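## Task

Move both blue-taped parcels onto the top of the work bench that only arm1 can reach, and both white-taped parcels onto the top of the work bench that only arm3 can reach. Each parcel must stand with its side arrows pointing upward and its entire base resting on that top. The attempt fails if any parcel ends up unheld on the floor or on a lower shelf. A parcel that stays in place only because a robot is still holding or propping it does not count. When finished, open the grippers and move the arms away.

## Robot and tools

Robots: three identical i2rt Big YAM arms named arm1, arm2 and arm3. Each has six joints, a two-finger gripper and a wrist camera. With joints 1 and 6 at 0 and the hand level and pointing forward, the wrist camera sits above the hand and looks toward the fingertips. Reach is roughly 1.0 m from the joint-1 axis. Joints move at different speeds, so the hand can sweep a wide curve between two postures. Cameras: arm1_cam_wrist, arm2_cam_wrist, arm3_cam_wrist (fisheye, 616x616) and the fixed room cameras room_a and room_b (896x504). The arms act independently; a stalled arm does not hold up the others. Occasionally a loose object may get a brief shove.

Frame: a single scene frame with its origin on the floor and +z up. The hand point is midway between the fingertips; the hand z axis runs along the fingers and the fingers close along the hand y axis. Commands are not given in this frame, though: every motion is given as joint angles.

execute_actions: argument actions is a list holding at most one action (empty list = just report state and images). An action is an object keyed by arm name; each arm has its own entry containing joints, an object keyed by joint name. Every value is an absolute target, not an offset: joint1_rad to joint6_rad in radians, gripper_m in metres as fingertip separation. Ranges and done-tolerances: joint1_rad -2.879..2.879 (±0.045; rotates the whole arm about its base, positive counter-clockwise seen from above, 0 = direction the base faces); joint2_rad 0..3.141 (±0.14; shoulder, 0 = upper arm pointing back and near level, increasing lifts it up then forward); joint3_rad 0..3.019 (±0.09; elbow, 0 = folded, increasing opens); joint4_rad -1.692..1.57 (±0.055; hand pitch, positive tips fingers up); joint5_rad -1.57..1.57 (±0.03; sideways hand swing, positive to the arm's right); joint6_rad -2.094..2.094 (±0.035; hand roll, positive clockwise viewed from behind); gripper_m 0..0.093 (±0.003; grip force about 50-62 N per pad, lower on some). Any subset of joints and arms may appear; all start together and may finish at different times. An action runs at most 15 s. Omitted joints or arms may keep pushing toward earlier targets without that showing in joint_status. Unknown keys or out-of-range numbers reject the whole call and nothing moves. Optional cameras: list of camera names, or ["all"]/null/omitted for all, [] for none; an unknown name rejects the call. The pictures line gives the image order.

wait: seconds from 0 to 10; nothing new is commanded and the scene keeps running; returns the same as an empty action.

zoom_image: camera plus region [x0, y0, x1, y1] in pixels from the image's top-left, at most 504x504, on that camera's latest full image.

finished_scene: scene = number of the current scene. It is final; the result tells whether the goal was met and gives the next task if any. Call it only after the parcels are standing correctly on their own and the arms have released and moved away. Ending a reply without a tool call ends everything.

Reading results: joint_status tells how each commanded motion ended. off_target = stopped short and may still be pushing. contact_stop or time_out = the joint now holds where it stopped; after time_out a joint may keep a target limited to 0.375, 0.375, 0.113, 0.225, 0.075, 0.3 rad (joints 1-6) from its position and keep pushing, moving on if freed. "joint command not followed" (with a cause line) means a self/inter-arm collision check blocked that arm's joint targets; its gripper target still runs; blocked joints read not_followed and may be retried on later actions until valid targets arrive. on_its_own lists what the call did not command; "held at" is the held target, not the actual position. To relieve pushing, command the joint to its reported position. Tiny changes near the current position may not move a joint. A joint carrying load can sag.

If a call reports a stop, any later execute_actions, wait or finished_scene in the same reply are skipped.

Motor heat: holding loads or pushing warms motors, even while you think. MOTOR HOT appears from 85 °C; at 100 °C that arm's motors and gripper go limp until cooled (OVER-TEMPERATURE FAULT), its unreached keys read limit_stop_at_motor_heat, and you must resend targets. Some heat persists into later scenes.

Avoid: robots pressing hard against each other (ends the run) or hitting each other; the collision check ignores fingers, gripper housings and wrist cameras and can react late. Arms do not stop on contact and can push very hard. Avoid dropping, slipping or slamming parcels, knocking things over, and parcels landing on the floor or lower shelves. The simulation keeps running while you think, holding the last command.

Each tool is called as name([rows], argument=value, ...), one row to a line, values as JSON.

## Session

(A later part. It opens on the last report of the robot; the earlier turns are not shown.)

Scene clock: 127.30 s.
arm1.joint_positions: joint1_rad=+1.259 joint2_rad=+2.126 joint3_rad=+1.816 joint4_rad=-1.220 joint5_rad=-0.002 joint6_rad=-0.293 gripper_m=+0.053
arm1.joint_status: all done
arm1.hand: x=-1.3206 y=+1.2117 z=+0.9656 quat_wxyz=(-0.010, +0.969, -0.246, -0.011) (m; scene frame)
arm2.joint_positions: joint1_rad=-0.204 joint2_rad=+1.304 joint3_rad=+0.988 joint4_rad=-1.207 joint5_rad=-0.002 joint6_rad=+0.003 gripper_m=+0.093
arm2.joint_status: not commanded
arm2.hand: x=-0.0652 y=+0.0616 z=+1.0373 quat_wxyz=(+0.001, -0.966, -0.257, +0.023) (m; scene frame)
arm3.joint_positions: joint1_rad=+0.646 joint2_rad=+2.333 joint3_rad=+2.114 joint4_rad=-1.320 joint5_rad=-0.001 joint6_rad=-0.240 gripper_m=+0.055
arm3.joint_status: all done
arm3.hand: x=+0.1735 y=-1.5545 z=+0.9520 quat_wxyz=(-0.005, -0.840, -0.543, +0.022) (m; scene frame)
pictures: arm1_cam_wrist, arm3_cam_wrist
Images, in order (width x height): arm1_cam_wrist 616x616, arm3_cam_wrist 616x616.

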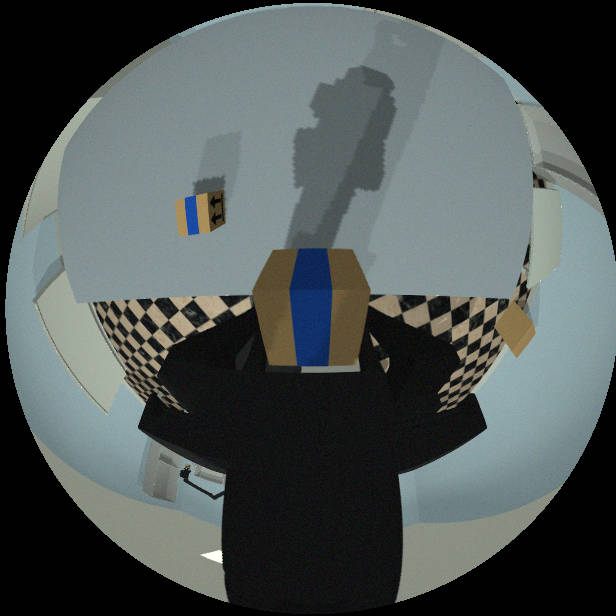

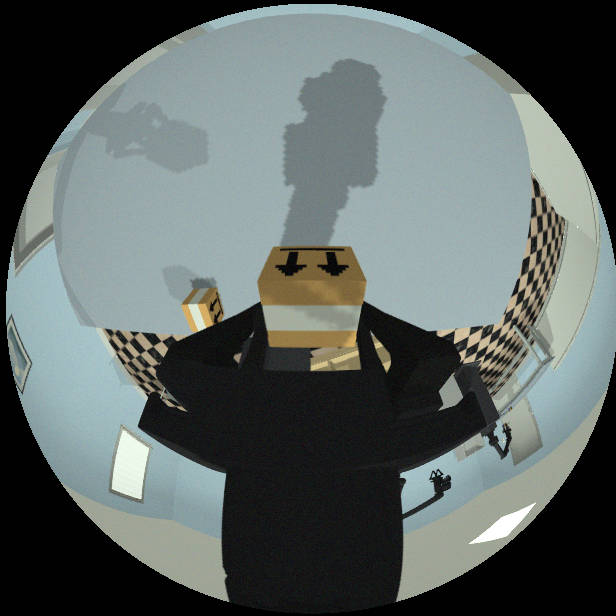

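execute_actions([
  {"arm3":{"joints":{"joint2_rad":2.49,"joint4_rad":-1.16}},"arm1":{"joints":{"joint2_rad":2.385,"joint3_rad":1.93,"joint4_rad":-1.04}}},
], cameras=["arm3_cam_wrist","arm1_cam_wrist"])

Scene clock: 129.10 s.
arm1.joint_positions: joint1_rad=+1.259 joint2_rad=+2.397 joint3_rad=+1.900 joint4_rad=-1.051 joint5_rad=-0.002 joint6_rad=-0.293 gripper_m=+0.053
arm1.joint_status: all done
arm1.hand: x=-1.3430 y=+1.2360 z=+0.8203 quat_wxyz=(-0.006, +0.969, -0.246, -0.004) (m; scene frame)
arm2.joint_positions: joint1_rad=-0.204 joint2_rad=+1.304 joint3_rad=+0.988 joint4_rad=-1.207 joint5_rad=-0.002 joint6_rad=+0.003 gripper_m=+0.093
arm2.joint_status: not commanded
arm2.hand: x=-0.0652 y=+0.0616 z=+1.0373 quat_wxyz=(+0.001, -0.966, -0.257, +0.023) (m; scene frame)
arm3.joint_positions: joint1_rad=+0.646 joint2_rad=+2.513 joint3_rad=+2.104 joint4_rad=-1.172 joint5_rad=-0.001 joint6_rad=-0.240 gripper_m=+0.055
arm3.joint_status: all done
arm3.hand: x=+0.1700 y=-1.5579 z=+0.8236 quat_wxyz=(+0.001, -0.840, -0.543, +0.002) (m; scene frame)
pictures: arm1_cam_wrist, arm3_cam_wrist
Images, in order (width x height): arm1_cam_wrist 616x616, arm3_cam_wrist 616x616.

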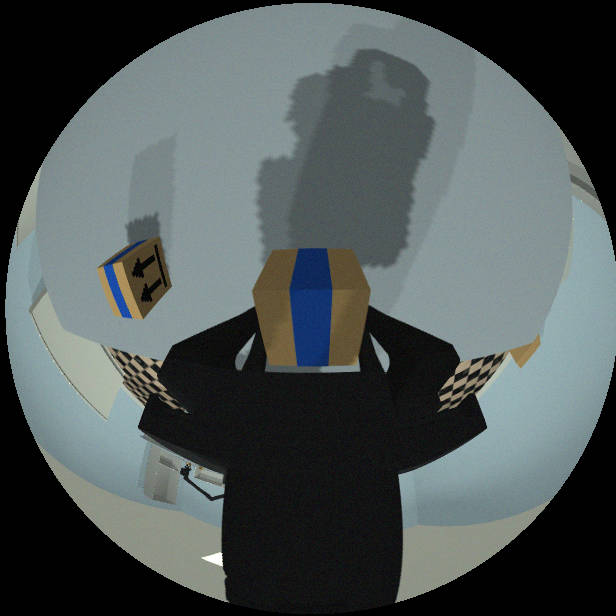

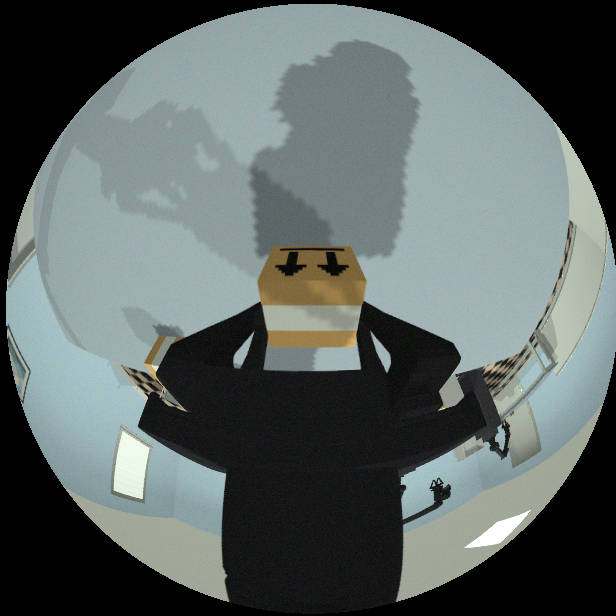

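execute_actions([
  {"arm3":{"joints":{"joint2_rad":2.55,"joint4_rad":-1.145}},"arm1":{"joints":{"joint2_rad":2.46,"joint4_rad":-1.03}}},
], cameras=[])

Scene clock: 130.63 s.
arm1.joint_positions: joint1_rad=+1.259 joint2_rad=+2.422 joint3_rad=+1.900 joint4_rad=-1.039 joint5_rad=-0.002 joint6_rad=-0.293 gripper_m=+0.053
arm1.joint_status: all done
arm1.hand: x=-1.3408 y=+1.2342 z=+0.8038 quat_wxyz=(-0.002, +0.969, -0.246, +0.002) (m; scene frame)
arm2.joint_positions: joint1_rad=-0.204 joint2_rad=+1.304 joint3_rad=+0.988 joint4_rad=-1.207 joint5_rad=-0.002 joint6_rad=+0.003 gripper_m=+0.093
arm2.joint_status: not commanded
arm2.hand: x=-0.0652 y=+0.0616 z=+1.0373 quat_wxyz=(+0.001, -0.966, -0.257, +0.023) (m; scene frame)
arm3.joint_positions: joint1_rad=+0.646 joint2_rad=+2.531 joint3_rad=+2.104 joint4_rad=-1.157 joint5_rad=-0.001 joint6_rad=-0.240 gripper_m=+0.055
arm3.joint_status: all done
arm3.hand: x=+0.1700 y=-1.5578 z=+0.8116 quat_wxyz=(+0.002, -0.840, -0.543, +0.001) (m; scene frame)
pictures: none
No camera images: the call's "cameras" was empty. Leave "cameras" out to get every camera's image.

execute_actions([
  {"arm3":{"joints":{"gripper_m":0.093}},"arm1":{"joints":{"gripper_m":0.093}}},
], cameras=[])

execute_actions([
  {"arm3":{"joints":{"joint2_rad":2.25,"joint4_rad":-1.4}},"arm1":{"joints":{"joint2_rad":2.15,"joint4_rad":-1.3}}},
])

Scene clock: 131.90 s.
arm1.joint_positions: joint1_rad=+1.259 joint2_rad=+2.422 joint3_rad=+1.900 joint4_rad=-1.039 joint5_rad=-0.002 joint6_rad=-0.293 gripper_m=+0.093
arm1.joint_status: all done
arm1.hand: x=-1.3408 y=+1.2342 z=+0.8038 quat_wxyz=(-0.002, +0.969, -0.246, +0.002) (m; scene frame)
arm2.joint_positions: joint1_rad=-0.204 joint2_rad=+1.304 joint3_rad=+0.988 joint4_rad=-1.207 joint5_rad=-0.002 joint6_rad=+0.003 gripper_m=+0.093
arm2.joint_status: not commanded
arm2.hand: x=-0.0652 y=+0.0616 z=+1.0373 quat_wxyz=(+0.001, -0.966, -0.257, +0.023) (m; scene frame)
arm3.joint_positions: joint1_rad=+0.646 joint2_rad=+2.531 joint3_rad=+2.104 joint4_rad=-1.157 joint5_rad=-0.001 joint6_rad=-0.240 gripper_m=+0.093
arm3.joint_status: all done
arm3.hand: x=+0.1700 y=-1.5577 z=+0.8113 quat_wxyz=(+0.002, -0.840, -0.543, +0.001) (m; scene frame)
pictures: none
No camera images: the call's "cameras" was empty. Leave "cameras" out to get every camera's image.

Scene clock: 133.37 s.
arm1.joint_positions: joint1_rad=+1.259 joint2_rad=+2.116 joint3_rad=+1.913 joint4_rad=-1.289 joint5_rad=-0.002 joint6_rad=-0.293 gripper_m=+0.093
arm1.joint_status: all done
arm1.hand: x=-1.3327 y=+1.2237 z=+1.0083 quat_wxyz=(-0.020, +0.969, -0.246, -0.027) (m; scene frame)
arm2.joint_positions: joint1_rad=-0.204 joint2_rad=+1.304 joint3_rad=+0.988 joint4_rad=-1.207 joint5_rad=-0.002 joint6_rad=+0.003 gripper_m=+0.093
arm2.joint_status: not commanded
arm2.hand: x=-0.0652 y=+0.0616 z=+1.0373 quat_wxyz=(+0.001, -0.966, -0.257, +0.023) (m; scene frame)
arm3.joint_positions: joint1_rad=+0.646 joint2_rad=+2.242 joint3_rad=+2.103 joint4_rad=-1.389 joint5_rad=-0.001 joint6_rad=-0.240 gripper_m=+0.093
arm3.joint_status: all done
arm3.hand: x=+0.1825 y=-1.5435 z=+1.0096 quat_wxyz=(-0.007, -0.839, -0.543, +0.028) (m; scene frame)
pictures: arm1_cam_wrist, arm2_cam_wrist, arm3_cam_wrist, room_a, room_b
Images, in order (width x height): arm1_cam_wrist 616x616, arm2_cam_wrist 616x616, arm3_cam_wrist 616x616, room_a 896x504, room_b 896x504.

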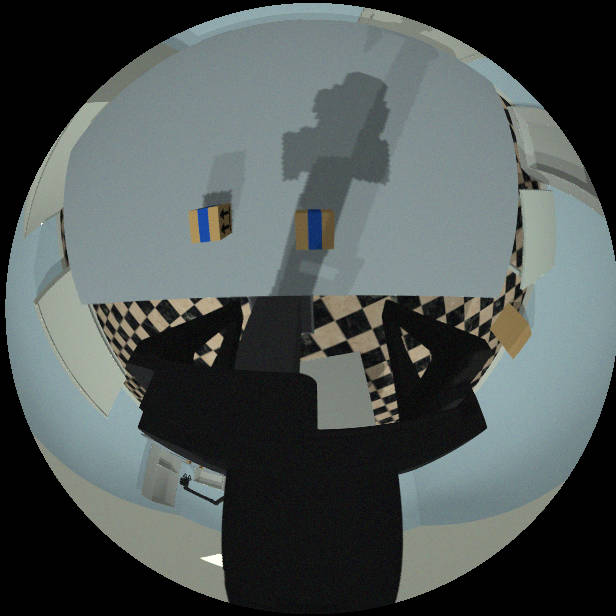

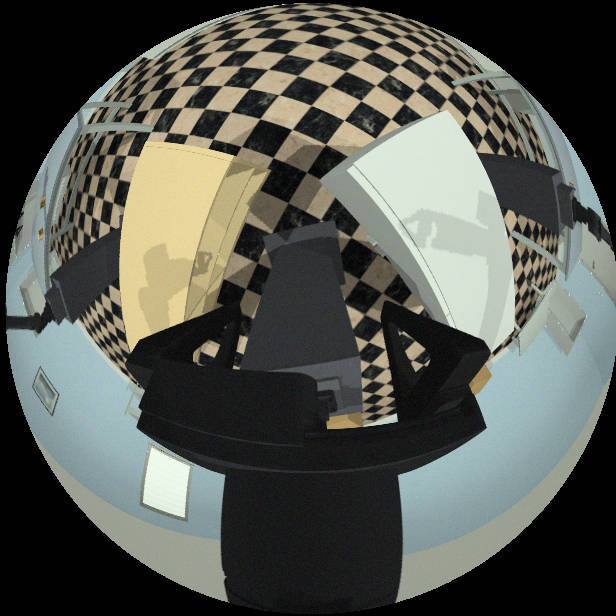

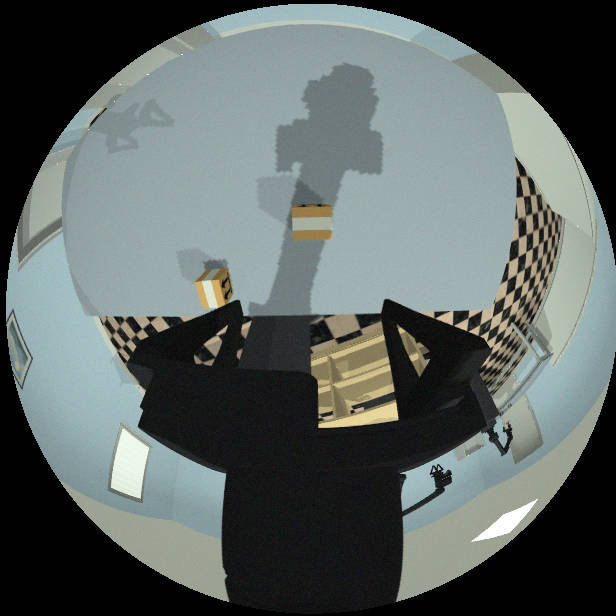

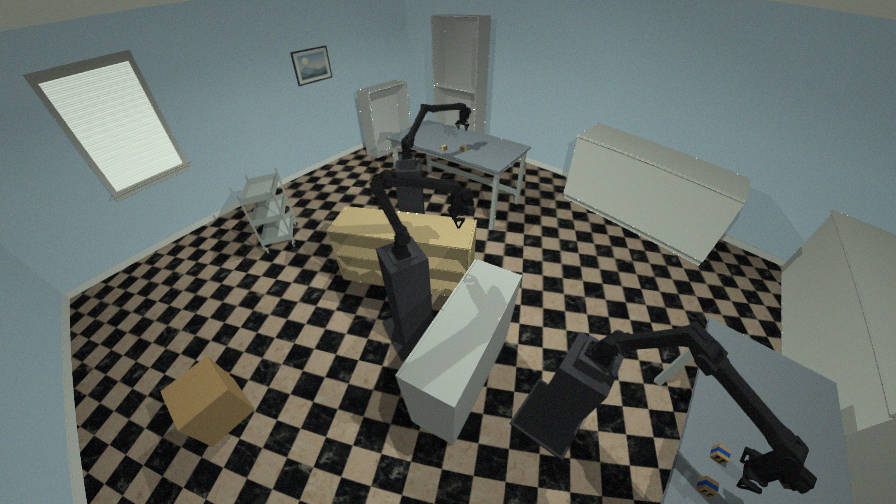

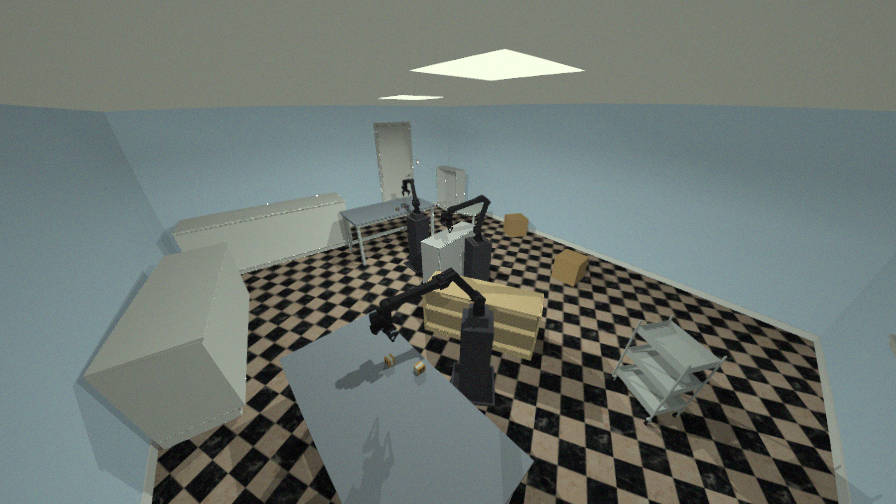

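Verify arrows of the flipped boxes.

zoom_image(camera="room_a", region=[680,430,760,504])

zoom_image(camera="arm3_cam_wrist", region=[180,250,260,320])

Region (680, 430, 760, 504) of room_a's 896x504 image, scaled by 6.300, with more detail than that image has; it fills the top 466 rows of this view, and the rest is white.

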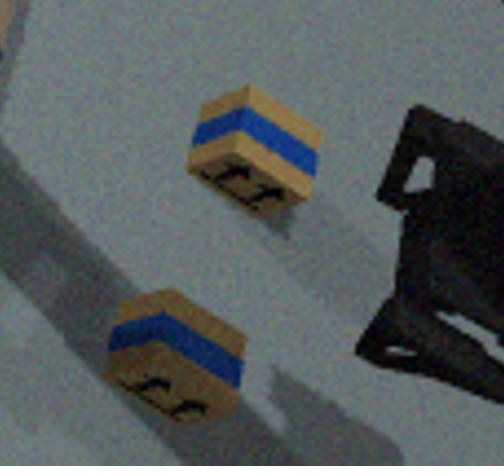

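Region (180, 250, 260, 320) of arm3_cam_wrist's 616x616 image, scaled by 6.300, with more detail than that image has; it fills the top 441 rows of this view, and the rest is white.

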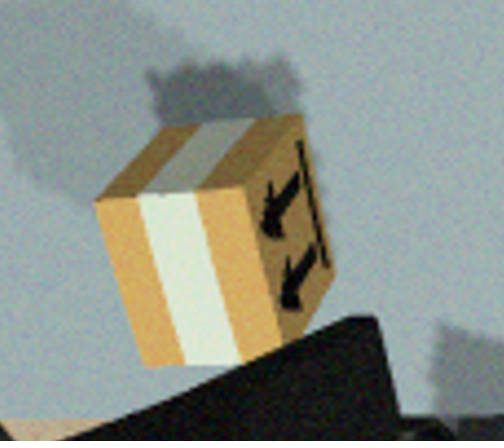

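execute_actions([
  {"arm1":{"joints":{"joint1_rad":1.0}}},
], cameras=["arm1_cam_wrist"])

zoom_image(camera="arm1_cam_wrist", region=[100,150,300,330])

Scene clock: 136.67 s.
arm1.joint_positions: joint1_rad=+1.003 joint2_rad=+2.116 joint3_rad=+1.913 joint4_rad=-1.289 joint5_rad=+0.001 joint6_rad=-0.293 gripper_m=+0.093
arm1.joint_status: all done
arm1.hand: x=-1.1968 y=+1.3277 z=+1.0099 quat_wxyz=(-0.026, +0.930, -0.367, -0.024) (m; scene frame)
arm2.joint_positions: joint1_rad=-0.204 joint2_rad=+1.304 joint3_rad=+0.988 joint4_rad=-1.207 joint5_rad=-0.002 joint6_rad=+0.003 gripper_m=+0.093
arm2.joint_status: not commanded
arm2.hand: x=-0.0652 y=+0.0616 z=+1.0373 quat_wxyz=(+0.001, -0.966, -0.257, +0.023) (m; scene frame)
arm3.joint_positions: joint1_rad=+0.646 joint2_rad=+2.242 joint3_rad=+2.103 joint4_rad=-1.389 joint5_rad=-0.001 joint6_rad=-0.240 gripper_m=+0.093
arm3.joint_status: not commanded
arm3.hand: x=+0.1825 y=-1.5435 z=+1.0096 quat_wxyz=(-0.007, -0.839, -0.543, +0.028) (m; scene frame)
pictures: arm1_cam_wrist
Images, in order (width x height): arm1_cam_wrist 616x616.

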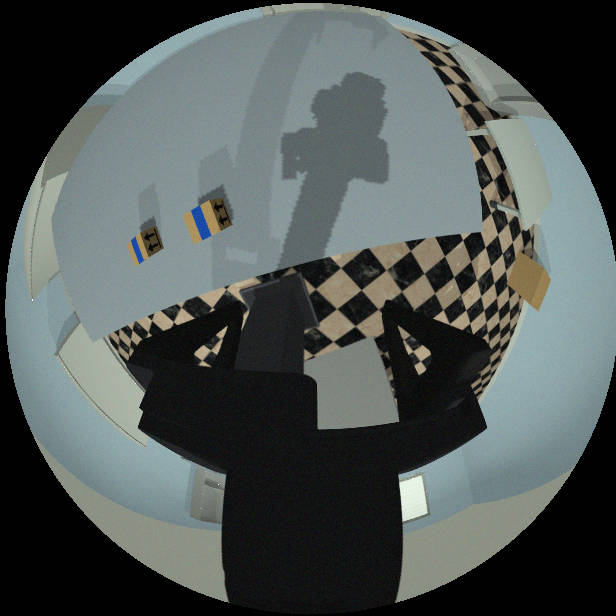

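Region (100, 150, 300, 330) of arm1_cam_wrist's 616x616 image, scaled by 2.520, with more detail than that image has; it fills the top 454 rows of this view, and the rest is white.

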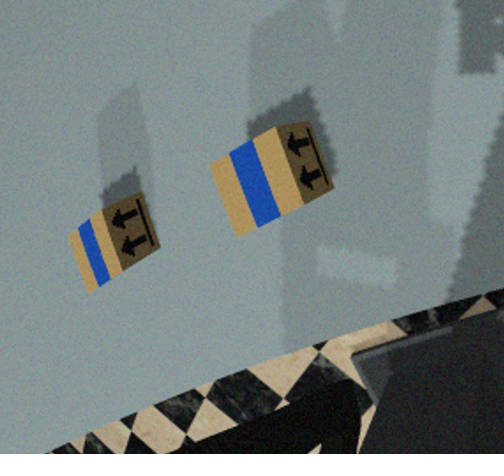

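finished_scene(scene=2)

The scene is finished: the task was done.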